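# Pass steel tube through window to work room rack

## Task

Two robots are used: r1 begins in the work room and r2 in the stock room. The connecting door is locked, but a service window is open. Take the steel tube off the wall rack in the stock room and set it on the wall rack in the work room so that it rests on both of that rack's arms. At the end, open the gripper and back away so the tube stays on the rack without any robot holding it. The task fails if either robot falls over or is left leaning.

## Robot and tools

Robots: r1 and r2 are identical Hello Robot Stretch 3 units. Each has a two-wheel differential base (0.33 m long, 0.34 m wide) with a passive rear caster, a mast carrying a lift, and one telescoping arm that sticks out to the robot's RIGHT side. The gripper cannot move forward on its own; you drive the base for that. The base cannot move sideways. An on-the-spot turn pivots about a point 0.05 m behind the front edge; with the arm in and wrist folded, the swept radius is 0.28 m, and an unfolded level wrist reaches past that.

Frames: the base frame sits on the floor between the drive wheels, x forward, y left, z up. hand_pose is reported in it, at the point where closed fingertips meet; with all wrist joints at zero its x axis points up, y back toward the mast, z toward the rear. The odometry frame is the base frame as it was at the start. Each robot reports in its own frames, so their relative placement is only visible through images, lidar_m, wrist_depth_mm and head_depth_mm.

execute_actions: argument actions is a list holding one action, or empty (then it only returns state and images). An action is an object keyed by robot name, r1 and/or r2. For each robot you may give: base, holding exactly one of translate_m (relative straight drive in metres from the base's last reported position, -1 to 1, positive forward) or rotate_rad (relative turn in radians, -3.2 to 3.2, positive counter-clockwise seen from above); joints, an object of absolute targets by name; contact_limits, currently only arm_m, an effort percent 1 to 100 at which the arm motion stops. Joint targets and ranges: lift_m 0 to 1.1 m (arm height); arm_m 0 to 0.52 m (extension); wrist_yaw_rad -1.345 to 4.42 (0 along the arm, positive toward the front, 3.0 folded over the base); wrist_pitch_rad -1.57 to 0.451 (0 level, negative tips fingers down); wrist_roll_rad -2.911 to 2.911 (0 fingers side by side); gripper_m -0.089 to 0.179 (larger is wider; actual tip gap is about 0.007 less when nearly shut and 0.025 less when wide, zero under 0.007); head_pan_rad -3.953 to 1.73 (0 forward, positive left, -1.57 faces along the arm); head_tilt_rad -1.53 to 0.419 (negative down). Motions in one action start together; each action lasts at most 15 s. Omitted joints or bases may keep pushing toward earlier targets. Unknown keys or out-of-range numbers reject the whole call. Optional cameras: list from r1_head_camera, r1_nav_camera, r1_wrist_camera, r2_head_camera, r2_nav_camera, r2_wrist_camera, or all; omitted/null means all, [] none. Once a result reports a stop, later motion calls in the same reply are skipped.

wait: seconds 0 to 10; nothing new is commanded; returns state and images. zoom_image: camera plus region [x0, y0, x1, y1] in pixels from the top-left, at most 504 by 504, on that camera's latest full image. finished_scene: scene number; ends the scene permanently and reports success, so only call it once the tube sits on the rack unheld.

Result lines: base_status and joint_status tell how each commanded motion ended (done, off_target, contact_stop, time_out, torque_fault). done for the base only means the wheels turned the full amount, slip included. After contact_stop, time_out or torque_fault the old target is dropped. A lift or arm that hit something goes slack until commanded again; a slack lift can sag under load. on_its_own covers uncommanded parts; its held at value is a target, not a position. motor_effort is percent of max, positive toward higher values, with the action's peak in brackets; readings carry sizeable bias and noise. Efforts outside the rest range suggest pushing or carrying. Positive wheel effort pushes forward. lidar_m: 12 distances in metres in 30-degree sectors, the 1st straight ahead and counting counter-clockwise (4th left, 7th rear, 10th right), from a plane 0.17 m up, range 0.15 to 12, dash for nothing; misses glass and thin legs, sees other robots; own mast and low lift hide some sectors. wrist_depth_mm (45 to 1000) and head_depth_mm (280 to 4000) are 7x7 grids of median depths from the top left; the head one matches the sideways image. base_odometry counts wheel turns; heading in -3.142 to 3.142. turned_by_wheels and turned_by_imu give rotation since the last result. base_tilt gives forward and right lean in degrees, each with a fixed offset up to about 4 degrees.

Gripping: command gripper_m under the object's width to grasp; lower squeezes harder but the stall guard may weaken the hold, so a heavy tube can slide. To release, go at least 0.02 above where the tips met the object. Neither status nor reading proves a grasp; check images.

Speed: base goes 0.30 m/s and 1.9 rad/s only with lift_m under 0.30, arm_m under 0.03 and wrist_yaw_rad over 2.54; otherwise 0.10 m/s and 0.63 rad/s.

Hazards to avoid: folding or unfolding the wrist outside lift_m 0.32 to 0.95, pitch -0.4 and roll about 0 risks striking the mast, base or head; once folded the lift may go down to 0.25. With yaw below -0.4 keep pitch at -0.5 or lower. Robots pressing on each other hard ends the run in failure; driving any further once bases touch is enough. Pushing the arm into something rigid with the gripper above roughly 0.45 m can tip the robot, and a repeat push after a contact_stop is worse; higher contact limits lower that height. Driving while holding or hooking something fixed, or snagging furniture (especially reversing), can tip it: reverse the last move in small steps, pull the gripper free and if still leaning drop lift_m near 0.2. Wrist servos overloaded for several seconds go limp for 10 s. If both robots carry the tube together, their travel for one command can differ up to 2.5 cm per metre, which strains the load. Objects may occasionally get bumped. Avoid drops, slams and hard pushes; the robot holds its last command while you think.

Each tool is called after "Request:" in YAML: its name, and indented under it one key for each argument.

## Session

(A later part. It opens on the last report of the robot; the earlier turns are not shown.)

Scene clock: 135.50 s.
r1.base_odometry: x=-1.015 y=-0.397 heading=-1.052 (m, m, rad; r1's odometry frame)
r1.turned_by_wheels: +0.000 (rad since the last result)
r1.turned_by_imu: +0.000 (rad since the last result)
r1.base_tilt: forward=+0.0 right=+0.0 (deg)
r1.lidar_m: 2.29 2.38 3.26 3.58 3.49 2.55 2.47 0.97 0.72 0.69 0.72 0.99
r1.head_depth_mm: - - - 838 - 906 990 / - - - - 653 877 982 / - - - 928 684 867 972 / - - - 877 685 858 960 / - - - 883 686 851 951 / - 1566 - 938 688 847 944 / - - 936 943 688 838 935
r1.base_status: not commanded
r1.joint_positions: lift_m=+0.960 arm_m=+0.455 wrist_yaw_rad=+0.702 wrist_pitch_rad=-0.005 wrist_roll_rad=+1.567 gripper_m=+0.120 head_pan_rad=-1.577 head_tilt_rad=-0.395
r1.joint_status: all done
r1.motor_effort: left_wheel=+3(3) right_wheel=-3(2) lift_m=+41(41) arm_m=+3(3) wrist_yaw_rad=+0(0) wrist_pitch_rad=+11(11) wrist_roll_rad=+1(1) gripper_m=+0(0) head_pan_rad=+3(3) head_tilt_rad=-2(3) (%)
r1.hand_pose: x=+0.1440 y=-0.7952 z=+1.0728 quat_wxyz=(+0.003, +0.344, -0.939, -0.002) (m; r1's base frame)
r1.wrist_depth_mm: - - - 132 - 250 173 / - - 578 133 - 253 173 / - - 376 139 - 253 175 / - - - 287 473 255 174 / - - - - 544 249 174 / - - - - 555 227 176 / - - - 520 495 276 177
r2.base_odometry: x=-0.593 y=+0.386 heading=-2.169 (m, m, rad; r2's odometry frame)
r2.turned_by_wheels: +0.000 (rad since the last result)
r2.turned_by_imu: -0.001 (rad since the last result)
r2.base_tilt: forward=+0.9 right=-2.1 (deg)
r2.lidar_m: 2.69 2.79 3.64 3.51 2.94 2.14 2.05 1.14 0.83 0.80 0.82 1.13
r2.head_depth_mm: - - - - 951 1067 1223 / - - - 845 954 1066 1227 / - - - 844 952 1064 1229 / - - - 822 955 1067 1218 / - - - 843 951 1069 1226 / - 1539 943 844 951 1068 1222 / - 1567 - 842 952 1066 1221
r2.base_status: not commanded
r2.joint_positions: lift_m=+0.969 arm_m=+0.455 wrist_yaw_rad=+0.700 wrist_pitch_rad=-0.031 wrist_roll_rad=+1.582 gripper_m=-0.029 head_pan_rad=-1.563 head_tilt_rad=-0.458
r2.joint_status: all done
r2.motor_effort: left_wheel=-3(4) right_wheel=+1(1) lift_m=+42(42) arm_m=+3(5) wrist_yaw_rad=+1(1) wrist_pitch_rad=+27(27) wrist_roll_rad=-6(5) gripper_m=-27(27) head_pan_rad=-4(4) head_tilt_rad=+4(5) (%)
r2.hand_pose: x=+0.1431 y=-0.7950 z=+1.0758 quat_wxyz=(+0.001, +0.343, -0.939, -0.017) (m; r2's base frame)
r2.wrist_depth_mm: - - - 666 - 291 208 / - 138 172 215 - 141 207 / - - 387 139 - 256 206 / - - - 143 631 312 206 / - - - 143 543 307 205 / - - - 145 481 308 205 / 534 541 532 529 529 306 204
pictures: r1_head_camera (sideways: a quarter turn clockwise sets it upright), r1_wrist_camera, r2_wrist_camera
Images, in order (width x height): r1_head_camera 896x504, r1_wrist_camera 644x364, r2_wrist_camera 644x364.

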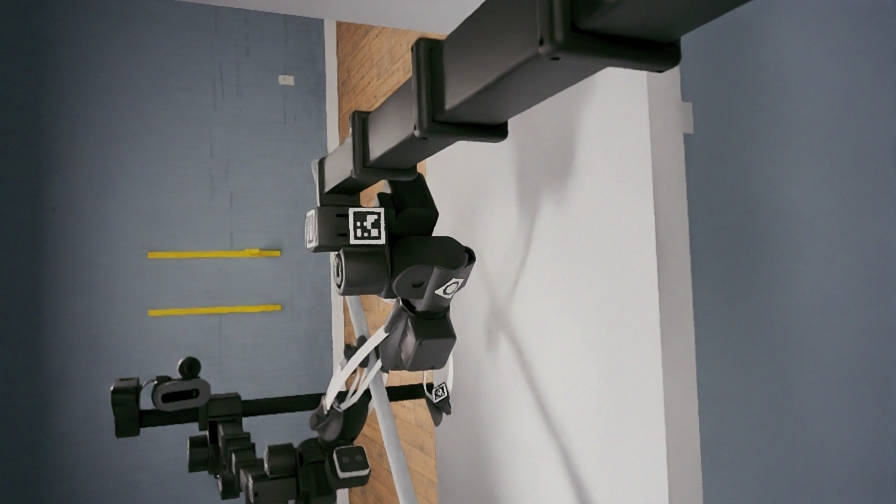

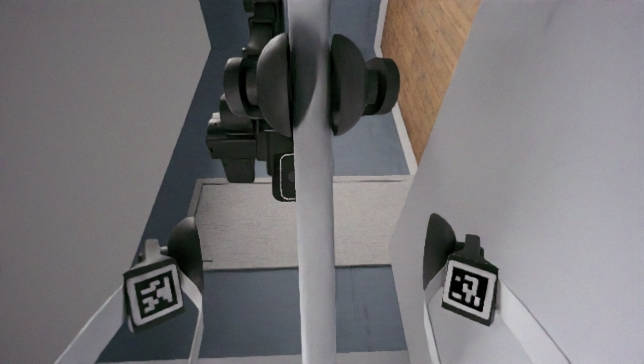

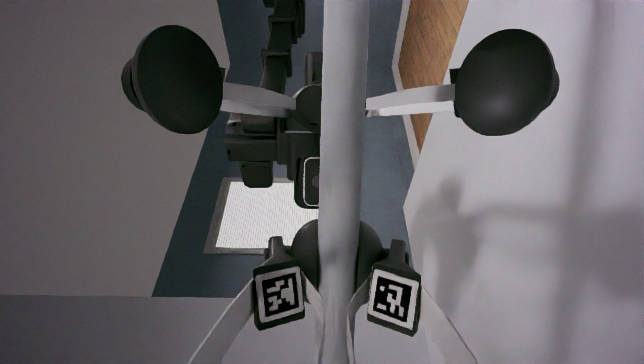

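Depth 139 in row 3 matches r2's. Close.

Request:
execute_actions:
  actions:
    - {"r1":{"joints":{"gripper_m":-0.03}}}
  cameras: ["r1_wrist_camera"]

Scene clock: 139.77 s.
r1.base_odometry: x=-1.015 y=-0.397 heading=-1.052 (m, m, rad; r1's odometry frame)
r1.turned_by_wheels: +0.000 (rad since the last result)
r1.turned_by_imu: +0.001 (rad since the last result)
r1.base_tilt: forward=+0.0 right=+0.1 (deg)
r1.lidar_m: 2.28 2.38 3.26 3.61 3.48 2.56 2.47 0.98 0.72 0.69 0.72 0.99
r1.head_depth_mm: - - - 838 - 905 993 / - - - - 652 878 981 / - - - 927 683 866 969 / - - - 876 685 861 960 / - - - 883 686 852 950 / - 1581 1709 940 687 846 942 / - - 936 942 687 837 932
r1.base_status: not commanded
r1.joint_positions: lift_m=+0.960 arm_m=+0.455 wrist_yaw_rad=+0.702 wrist_pitch_rad=-0.005 wrist_roll_rad=+1.567 gripper_m=-0.029 head_pan_rad=-1.577 head_tilt_rad=-0.395
r1.joint_status: all done
r1.motor_effort: left_wheel=+4(4) right_wheel=-3(4) lift_m=+41(41) arm_m=+2(3) wrist_yaw_rad=-1(1) wrist_pitch_rad=+11(11) wrist_roll_rad=+1(1) gripper_m=-24(100) head_pan_rad=+3(3) head_tilt_rad=-2(4) (%)
r1.hand_pose: x=+0.1440 y=-0.7953 z=+1.0728 quat_wxyz=(+0.003, +0.344, -0.939, -0.002) (m; r1's base frame)
r1.wrist_depth_mm: - - - 132 - 253 172 / - - 123 132 - 252 174 / - - 375 137 - 254 173 / - - - 289 478 257 175 / - - - 144 484 257 175 / - - - 147 413 257 175 / - - - - 518 259 176
r2.base_odometry: x=-0.593 y=+0.386 heading=-2.169 (m, m, rad; r2's odometry frame)
r2.turned_by_wheels: +0.000 (rad since the last result)
r2.turned_by_imu: -0.001 (rad since the last result)
r2.base_tilt: forward=+0.9 right=-2.1 (deg)
r2.lidar_m: 2.69 2.79 3.63 3.51 2.95 2.13 2.05 1.13 0.83 0.80 0.82 1.13
r2.head_depth_mm: - - - - 950 1068 1218 / - - - 843 951 1071 1221 / - - - 844 952 1068 1221 / - - - 824 954 1067 1223 / - - 1145 843 952 1067 1223 / - 1528 940 844 950 1071 1222 / - - - 842 953 1072 1224
r2.base_status: not commanded
r2.joint_positions: lift_m=+0.969 arm_m=+0.455 wrist_yaw_rad=+0.700 wrist_pitch_rad=-0.031 wrist_roll_rad=+1.581 gripper_m=-0.029 head_pan_rad=-1.563 head_tilt_rad=-0.458
r2.joint_status: not commanded
r2.motor_effort: left_wheel=-2(3) right_wheel=+0(1) lift_m=+42(42) arm_m=+2(4) wrist_yaw_rad=+0(0) wrist_pitch_rad=+27(27) wrist_roll_rad=-5(6) gripper_m=-28(27) head_pan_rad=-4(4) head_tilt_rad=+4(4) (%)
r2.hand_pose: x=+0.1431 y=-0.7950 z=+1.0759 quat_wxyz=(+0.001, +0.343, -0.939, -0.016) (m; r2's base frame)
r2.wrist_depth_mm: - - - 132 - 315 208 / - - - 132 125 312 207 / - - 402 139 489 312 207 / - - - 293 625 310 207 / - - - 143 550 309 206 / - - - 146 479 305 205 / 531 529 532 521 524 306 205
pictures: r1_wrist_camera
Images, in order (width x height): r1_wrist_camera 644x364.

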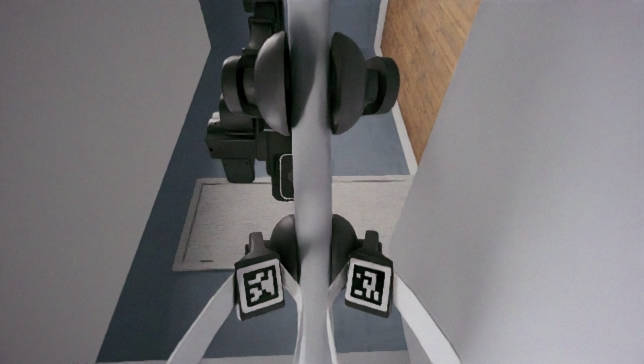

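Request:
execute_actions:
  actions:
    - {"r1":{"joints":{"lift_m":0.972}},"r2":{"joints":{"lift_m":0.96,"gripper_m":0.12}}}
  cameras: ["r1_wrist_camera","r2_nav_camera"]

Scene clock: 143.43 s.
r1.base_odometry: x=-1.015 y=-0.397 heading=-1.052 (m, m, rad; r1's odometry frame)
r1.turned_by_wheels: +0.000 (rad since the last result)
r1.turned_by_imu: +0.000 (rad since the last result)
r1.base_tilt: forward=+0.0 right=+0.0 (deg)
r1.lidar_m: 2.28 2.37 3.26 3.61 3.45 2.55 2.47 0.98 0.72 0.69 0.72 0.99
r1.head_depth_mm: - - - - - 896 992 / - - - - 681 878 980 / - - - 929 686 868 969 / - - - 879 684 862 964 / - - - 907 686 853 954 / - 1584 - 936 688 844 944 / - - 936 942 689 840 933
r1.base_status: not commanded
r1.joint_positions: lift_m=+0.971 arm_m=+0.455 wrist_yaw_rad=+0.702 wrist_pitch_rad=-0.035 wrist_roll_rad=+1.574 gripper_m=-0.029 head_pan_rad=-1.577 head_tilt_rad=-0.395
r1.joint_status: all done
r1.motor_effort: left_wheel=+4(4) right_wheel=-3(4) lift_m=+45(43) arm_m=+3(3) wrist_yaw_rad=-1(1) wrist_pitch_rad=+24(24) wrist_roll_rad=-2(2) gripper_m=-25(26) head_pan_rad=+3(3) head_tilt_rad=-3(3) (%)
r1.hand_pose: x=+0.1435 y=-0.7946 z=+1.0770 quat_wxyz=(+0.005, +0.344, -0.939, -0.017) (m; r1's base frame)
r1.wrist_depth_mm: - - - - - 235 175 / - 132 559 236 169 143 175 / - - 371 242 408 237 176 / - - - 294 458 253 177 / - - - 144 457 257 179 / - - - 148 382 260 177 / - - - - 518 260 181
r2.base_odometry: x=-0.593 y=+0.386 heading=-2.169 (m, m, rad; r2's odometry frame)
r2.turned_by_wheels: +0.000 (rad since the last result)
r2.turned_by_imu: -0.001 (rad since the last result)
r2.base_tilt: forward=+0.9 right=-2.0 (deg)
r2.lidar_m: 2.69 2.78 3.66 3.50 2.95 2.13 2.04 1.14 0.83 0.80 0.83 1.13
r2.head_depth_mm: - - - - 964 1066 1220 / - - - 843 952 1064 1226 / - - - 843 950 1069 1218 / - - - 800 947 1068 1225 / - - 1471 842 948 1072 1219 / - 1543 906 844 953 1074 1225 / - - - 844 954 1067 1227
r2.base_status: not commanded
r2.joint_positions: lift_m=+0.960 arm_m=+0.455 wrist_yaw_rad=+0.700 wrist_pitch_rad=-0.001 wrist_roll_rad=+1.576 gripper_m=+0.120 head_pan_rad=-1.563 head_tilt_rad=-0.458
r2.joint_status: all done
r2.motor_effort: left_wheel=-2(2) right_wheel=+1(1) lift_m=+21(38) arm_m=+3(3) wrist_yaw_rad=+1(1) wrist_pitch_rad=+12(27) wrist_roll_rad=-3(5) gripper_m=+0(99) head_pan_rad=-4(4) head_tilt_rad=+4(5) (%)
r2.hand_pose: x=+0.1436 y=-0.7957 z=+1.0745 quat_wxyz=(-0.002, +0.343, -0.939, -0.002) (m; r2's base frame)
r2.wrist_depth_mm: - - - 133 - 327 211 / - - - 133 128 322 210 / - - 403 140 - 321 208 / - - - 294 - 321 207 / - - - - - 294 207 / - - - 564 - - 206 / 542 528 545 518 528 336 196
pictures: r1_wrist_camera, r2_nav_camera (sideways: a quarter turn counterclockwise sets it upright)
Images, in order (width x height): r1_wrist_camera 644x364, r2_nav_camera 672x504.

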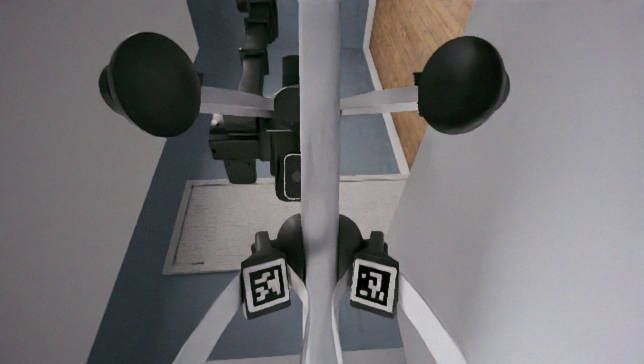

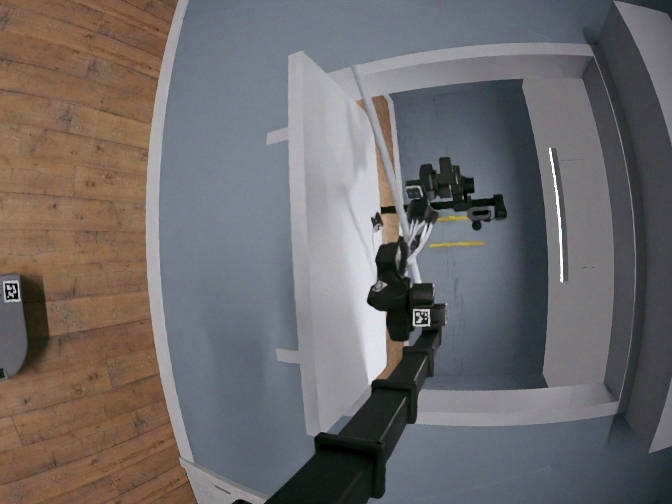

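Request:
execute_actions:
  actions:
    - {"r1":{"joints":{"arm_m":0.0}},"r2":{"joints":{"arm_m":0.1}}}
  cameras: []

Request:
execute_actions:
  actions:
    - {"r1":{"base":{"rotate_rad":-1.52}}}
  cameras: ["r1_nav_camera"]

Request:
execute_actions:
  actions:
    - {"r1":{"base":{"translate_m":-1.0},"joints":{"wrist_yaw_rad":0.0,"head_pan_rad":-3.14,"head_tilt_rad":-0.2}}}
  cameras: []

Request:
execute_actions:
  actions:
    - {"r1":{"base":{"translate_m":-1.0},"joints":{"arm_m":0.2}}}
  cameras: ["r1_head_camera","r1_wrist_camera"]

Scene clock: 155.03 s.
r1.base_odometry: x=-1.015 y=-0.397 heading=-1.052 (m, m, rad; r1's odometry frame)
r1.turned_by_wheels: +0.000 (rad since the last result)
r1.turned_by_imu: +0.001 (rad since the last result)
r1.base_tilt: forward=+0.0 right=-0.1 (deg)
r1.lidar_m: 2.29 2.38 3.28 3.60 3.47 2.55 2.46 0.98 0.72 0.69 0.72 0.99
r1.head_depth_mm: - - - 843 696 - - / - - - 926 682 860 - / - - - 988 682 587 - / - - - 994 656 - - / - - - 998 630 717 - / - 1585 - 999 632 584 - / - - - 1002 690 - 916
r1.base_status: not commanded
r1.joint_positions: lift_m=+0.971 arm_m=+0.000 wrist_yaw_rad=+0.702 wrist_pitch_rad=-0.037 wrist_roll_rad=+1.574 gripper_m=-0.029 head_pan_rad=-1.577 head_tilt_rad=-0.395
r1.joint_status: all done
r1.motor_effort: left_wheel=+4(4) right_wheel=-3(3) lift_m=+44(45) arm_m=-4(4) wrist_yaw_rad=-1(0) wrist_pitch_rad=+25(25) wrist_roll_rad=-2(2) gripper_m=-26(26) head_pan_rad=+3(3) head_tilt_rad=-3(2) (%)
r1.hand_pose: x=+0.1434 y=-0.3401 z=+1.0765 quat_wxyz=(+0.005, +0.344, -0.939, -0.018) (m; r1's base frame)
r1.wrist_depth_mm: - - - - 443 254 460 / - - - 791 454 291 526 / 823 - - 813 457 559 611 / 714 732 720 729 464 713 737 / 742 789 800 144 537 915 945 / 968 - - 148 - - - / - - - - - - -
r2.base_odometry: x=-0.593 y=+0.386 heading=-2.169 (m, m, rad; r2's odometry frame)
r2.turned_by_wheels: +0.000 (rad since the last result)
r2.turned_by_imu: -0.002 (rad since the last result)
r2.base_tilt: forward=+0.9 right=-2.1 (deg)
r2.lidar_m: 2.69 2.78 3.63 3.51 2.94 2.13 2.04 1.14 0.83 0.80 0.83 1.13
r2.head_depth_mm: - - - 917 - 1115 1217 / - - - 941 - 1107 1219 / - - - 849 - - 1232 / - - - 843 - 1107 1221 / - - - 844 - 1112 1223 / - 1484 - 892 698 1088 1221 / - - - 802 950 1073 1223
r2.base_status: not commanded
r2.joint_positions: lift_m=+0.960 arm_m=+0.100 wrist_yaw_rad=+0.700 wrist_pitch_rad=+0.000 wrist_roll_rad=+1.576 gripper_m=+0.120 head_pan_rad=-1.563 head_tilt_rad=-0.458
r2.joint_status: all done
r2.motor_effort: left_wheel=-2(2) right_wheel=+1(0) lift_m=+21(20) arm_m=-4(3) wrist_yaw_rad=+1(0) wrist_pitch_rad=+11(12) wrist_roll_rad=-3(3) gripper_m=+0(0) head_pan_rad=-4(4) head_tilt_rad=+4(5) (%)
r2.hand_pose: x=+0.1436 y=-0.4414 z=+1.0748 quat_wxyz=(-0.002, +0.343, -0.939, -0.001) (m; r2's base frame)
r2.wrist_depth_mm: - - - - 735 331 241 / - - - - 713 328 461 / 741 - - - 715 326 557 / 751 765 752 758 711 389 652 / 896 883 866 845 779 801 790 / - - - - - - 976 / - - - - - - -
pictures: none
No camera images: the call's "cameras" was empty. Leave "cameras" out to get every camera's image.

Scene clock: 158.40 s.
r1.base_odometry: x=-1.015 y=-0.397 heading=-2.572 (m, m, rad; r1's odometry frame)
r1.turned_by_wheels: -1.520 (rad since the last result)
r1.turned_by_imu: -1.482 (rad since the last result)
r1.base_tilt: forward=+0.0 right=+0.0 (deg)
r1.lidar_m: 0.69 0.74 1.06 2.28 2.42 3.52 3.60 3.29 2.52 2.14 0.92 0.71
r1.head_depth_mm: 2140 2313 2461 2721 2340 - - / 2158 2320 2505 2659 2303 1814 - / 2163 2311 2508 2680 2309 1880 - / 2162 2323 2514 2678 2223 - - / 2160 2332 2497 2708 2130 1800 - / 2162 2308 2496 2684 2126 1833 - / 2118 2129 2127 2115 1966 - 1461
r1.base_status: done
r1.joint_positions: lift_m=+0.971 arm_m=+0.000 wrist_yaw_rad=+0.701 wrist_pitch_rad=-0.037 wrist_roll_rad=+1.574 gripper_m=-0.029 head_pan_rad=-1.577 head_tilt_rad=-0.396
r1.joint_status: not commanded
r1.motor_effort: left_wheel=+3(9) right_wheel=-2(5) lift_m=+44(45) arm_m=-4(4) wrist_yaw_rad=-1(1) wrist_pitch_rad=+25(25) wrist_roll_rad=-2(2) gripper_m=-25(25) head_pan_rad=+3(3) head_tilt_rad=-4(2) (%)
r1.hand_pose: x=+0.1433 y=-0.3402 z=+1.0765 quat_wxyz=(+0.005, +0.343, -0.939, -0.018) (m; r1's base frame)
r1.wrist_depth_mm: - - - - - - - / - - - - - - - / 896 939 926 907 973 980 - / 785 809 837 796 863 855 874 / 745 731 732 144 751 769 778 / 644 672 658 147 682 694 698 / 598 599 603 600 611 635 642
r2.base_odometry: x=-0.593 y=+0.386 heading=-2.169 (m, m, rad; r2's odometry frame)
r2.turned_by_wheels: +0.000 (rad since the last result)
r2.turned_by_imu: -0.001 (rad since the last result)
r2.base_tilt: forward=+0.9 right=-2.1 (deg)
r2.lidar_m: 2.69 2.79 3.66 3.50 2.95 2.12 2.05 1.14 0.83 0.80 0.83 1.13
r2.head_depth_mm: - - - 924 - 1122 1222 / - - - 942 - 1114 1217 / - - - 844 - - 1225 / - - - 845 - 1113 1227 / 1602 - - 844 - 1109 1224 / - - - 891 697 1085 1218 / - - - 802 950 1066 1217
r2.base_status: not commanded
r2.joint_positions: lift_m=+0.960 arm_m=+0.100 wrist_yaw_rad=+0.700 wrist_pitch_rad=+0.000 wrist_roll_rad=+1.576 gripper_m=+0.120 head_pan_rad=-1.563 head_tilt_rad=-0.458
r2.joint_status: not commanded
r2.motor_effort: left_wheel=-1(2) right_wheel=+1(1) lift_m=+20(20) arm_m=-4(4) wrist_yaw_rad=+1(1) wrist_pitch_rad=+11(11) wrist_roll_rad=-3(3) gripper_m=+0(0) head_pan_rad=-4(4) head_tilt_rad=+5(4) (%)
r2.hand_pose: x=+0.1436 y=-0.4414 z=+1.0748 quat_wxyz=(-0.002, +0.343, -0.939, -0.001) (m; r2's base frame)
r2.wrist_depth_mm: - - - - 738 329 239 / - - - - 723 329 465 / 741 - - - 705 326 562 / 747 743 756 743 691 389 656 / 901 889 867 833 765 809 802 / - - - - - - - / - - - - - - -
pictures: r1_nav_camera (sideways: a quarter turn counterclockwise sets it upright)
Images, in order (width x height): r1_nav_camera 672x504.

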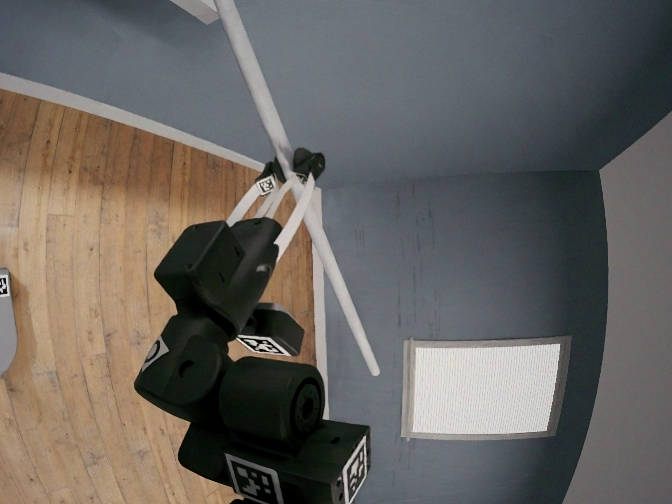

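Scene clock: 169.33 s.
r1.base_odometry: x=-0.173 y=+0.142 heading=-2.571 (m, m, rad; r1's odometry frame)
r1.turned_by_wheels: +0.000 (rad since the last result)
r1.turned_by_imu: +0.002 (rad since the last result)
r1.base_tilt: forward=-0.1 right=+0.0 (deg)
r1.lidar_m: 1.68 1.79 2.41 2.36 2.50 2.68 2.63 2.79 2.45 2.40 2.23 1.72
r1.head_depth_mm: 2399 2476 2608 2709 2813 - - / 2408 2514 2606 2699 2827 - - / 2373 2486 2630 2712 2831 - - / 2403 2503 2604 2746 2852 2441 - / 2418 2510 2625 2737 2850 2233 1686 / 2428 2493 2638 2741 2858 2241 1692 / 2418 2521 2643 2771 2870 2260 1694
r1.base_status: done
r1.joint_positions: lift_m=+0.971 arm_m=+0.000 wrist_yaw_rad=+0.003 wrist_pitch_rad=-0.037 wrist_roll_rad=+1.574 gripper_m=-0.029 head_pan_rad=-3.133 head_tilt_rad=-0.211
r1.joint_status: all done
r1.motor_effort: left_wheel=+4(6) right_wheel=-2(7) lift_m=+44(45) arm_m=-4(4) wrist_yaw_rad=-2(6) wrist_pitch_rad=+25(25) wrist_roll_rad=-3(2) gripper_m=-25(25) head_pan_rad=-2(35) head_tilt_rad=+7(27) (%)
r1.hand_pose: x=-0.0207 y=-0.4004 z=+1.0765 quat_wxyz=(-0.001, +0.001, -1.000, -0.019) (m; r1's base frame)
r1.wrist_depth_mm: - - - - - - - / - - - - - - - / - - - - - - - / - - - - - - - / - - - 144 - - - / - - - 148 - - - / - - - - - - -
r2.base_odometry: x=-0.593 y=+0.386 heading=-2.169 (m, m, rad; r2's odometry frame)
r2.turned_by_wheels: +0.000 (rad since the last result)
r2.turned_by_imu: -0.002 (rad since the last result)
r2.base_tilt: forward=+0.9 right=-2.1 (deg)
r2.lidar_m: 2.69 2.79 3.64 3.50 2.94 2.13 2.05 1.14 0.83 0.80 0.83 1.13
r2.head_depth_mm: - - - 920 - 1123 1227 / - - - 944 - 1112 1219 / - - - 844 - - 1222 / - - - 844 - 1112 1224 / - - - 844 - 1104 1222 / - - - 888 696 1092 1221 / - - - 803 950 1067 1227
r2.base_status: not commanded
r2.joint_positions: lift_m=+0.960 arm_m=+0.100 wrist_yaw_rad=+0.700 wrist_pitch_rad=+0.000 wrist_roll_rad=+1.576 gripper_m=+0.120 head_pan_rad=-1.563 head_tilt_rad=-0.458
r2.joint_status: not commanded
r2.motor_effort: left_wheel=-2(2) right_wheel=+0(1) lift_m=+21(21) arm_m=-3(3) wrist_yaw_rad=+1(1) wrist_pitch_rad=+11(11) wrist_roll_rad=-3(3) gripper_m=+1(0) head_pan_rad=-4(4) head_tilt_rad=+4(4) (%)
r2.hand_pose: x=+0.1436 y=-0.4414 z=+1.0748 quat_wxyz=(-0.002, +0.343, -0.939, -0.001) (m; r2's base frame)
r2.wrist_depth_mm: - - - - 752 332 240 / - - - - 717 327 460 / 743 - - - 717 328 558 / 750 758 750 745 709 391 657 / 896 860 864 844 771 800 807 / - - - - - - - / - - - - - - -
pictures: none
No camera images: the call's "cameras" was empty. Leave "cameras" out to get every camera's image.

Scene clock: 180.30 s.
r1.base_odometry: x=+0.669 y=+0.682 heading=-2.571 (m, m, rad; r1's odometry frame)
r1.turned_by_wheels: +0.000 (rad since the last result)
r1.turned_by_imu: +0.004 (rad since the last result)
r1.base_tilt: forward=-0.1 right=+0.0 (deg)
r1.lidar_m: 2.67 2.83 2.48 2.43 2.17 1.67 1.64 1.74 2.37 2.33 2.47 2.73
r1.head_depth_mm: 1463 1518 1590 1668 1738 - - / 1470 1535 1586 1641 1735 - - / 1463 1533 1606 1666 1744 - - / 1471 1535 1606 1679 1756 1811 - / 1470 1537 1596 1661 1745 1846 1686 / 1473 1541 1610 1682 1763 1844 1691 / 1482 1539 1613 1685 1761 1853 1703
r1.base_status: done
r1.joint_positions: lift_m=+0.971 arm_m=+0.200 wrist_yaw_rad=+0.002 wrist_pitch_rad=-0.037 wrist_roll_rad=+1.574 gripper_m=-0.029 head_pan_rad=-3.133 head_tilt_rad=-0.211
r1.joint_status: all done
r1.motor_effort: left_wheel=+3(4) right_wheel=-1(6) lift_m=+44(44) arm_m=+3(3) wrist_yaw_rad=-1(1) wrist_pitch_rad=+25(25) wrist_roll_rad=-2(2) gripper_m=-26(25) head_pan_rad=-2(2) head_tilt_rad=+7(5) (%)
r1.hand_pose: x=-0.0208 y=-0.5999 z=+1.0765 quat_wxyz=(-0.001, +0.001, -1.000, -0.019) (m; r1's base frame)
r1.wrist_depth_mm: - - - - - - - / - - - - - - - / - - - - - - - / - - - - - - - / - - - 144 - - - / - - - 148 - - - / - - - - - - -
r2.base_odometry: x=-0.593 y=+0.386 heading=-2.169 (m, m, rad; r2's odometry frame)
r2.turned_by_wheels: +0.000 (rad since the last result)
r2.turned_by_imu: -0.002 (rad since the last result)
r2.base_tilt: forward=+0.9 right=-2.3 (deg)
r2.lidar_m: 2.69 2.79 3.64 3.51 2.95 2.12 2.05 1.14 0.83 0.80 0.83 1.13
r2.head_depth_mm: - - - 919 - 1120 1226 / - - - 944 - 1108 1232 / - - - 847 - - 1228 / - - - 842 - 1102 1216 / - - 3798 844 - 1108 1225 / - - - 889 698 1091 1220 / - - - 800 950 1062 1222
r2.base_status: not commanded
r2.joint_positions: lift_m=+0.960 arm_m=+0.100 wrist_yaw_rad=+0.700 wrist_pitch_rad=+0.000 wrist_roll_rad=+1.576 gripper_m=+0.120 head_pan_rad=-1.563 head_tilt_rad=-0.458
r2.joint_status: not commanded
r2.motor_effort: left_wheel=-2(2) right_wheel=+1(1) lift_m=+20(20) arm_m=-4(2) wrist_yaw_rad=+1(1) wrist_pitch_rad=+11(11) wrist_roll_rad=-3(3) gripper_m=+0(1) head_pan_rad=-4(4) head_tilt_rad=+4(4) (%)
r2.hand_pose: x=+0.1436 y=-0.4414 z=+1.0748 quat_wxyz=(-0.002, +0.343, -0.939, -0.001) (m; r2's base frame)
r2.wrist_depth_mm: - - - - 734 333 240 / - - - - 720 329 460 / 742 - - - 714 324 559 / 745 772 748 752 711 391 648 / 899 864 876 849 759 795 795 / - - - - - - 997 / - - - - - - -
pictures: r1_head_camera (sideways: a quarter turn clockwise sets it upright), r1_wrist_camera
Images, in order (width x height): r1_head_camera 896x504, r1_wrist_camera 644x364.

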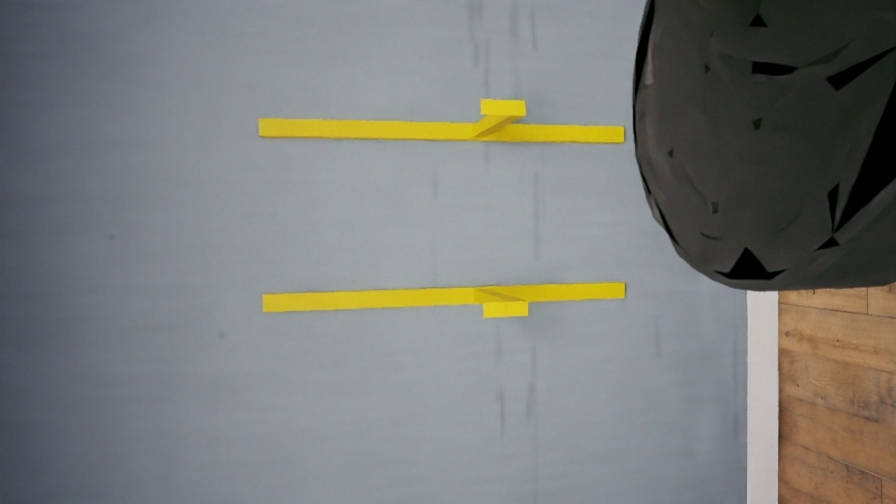

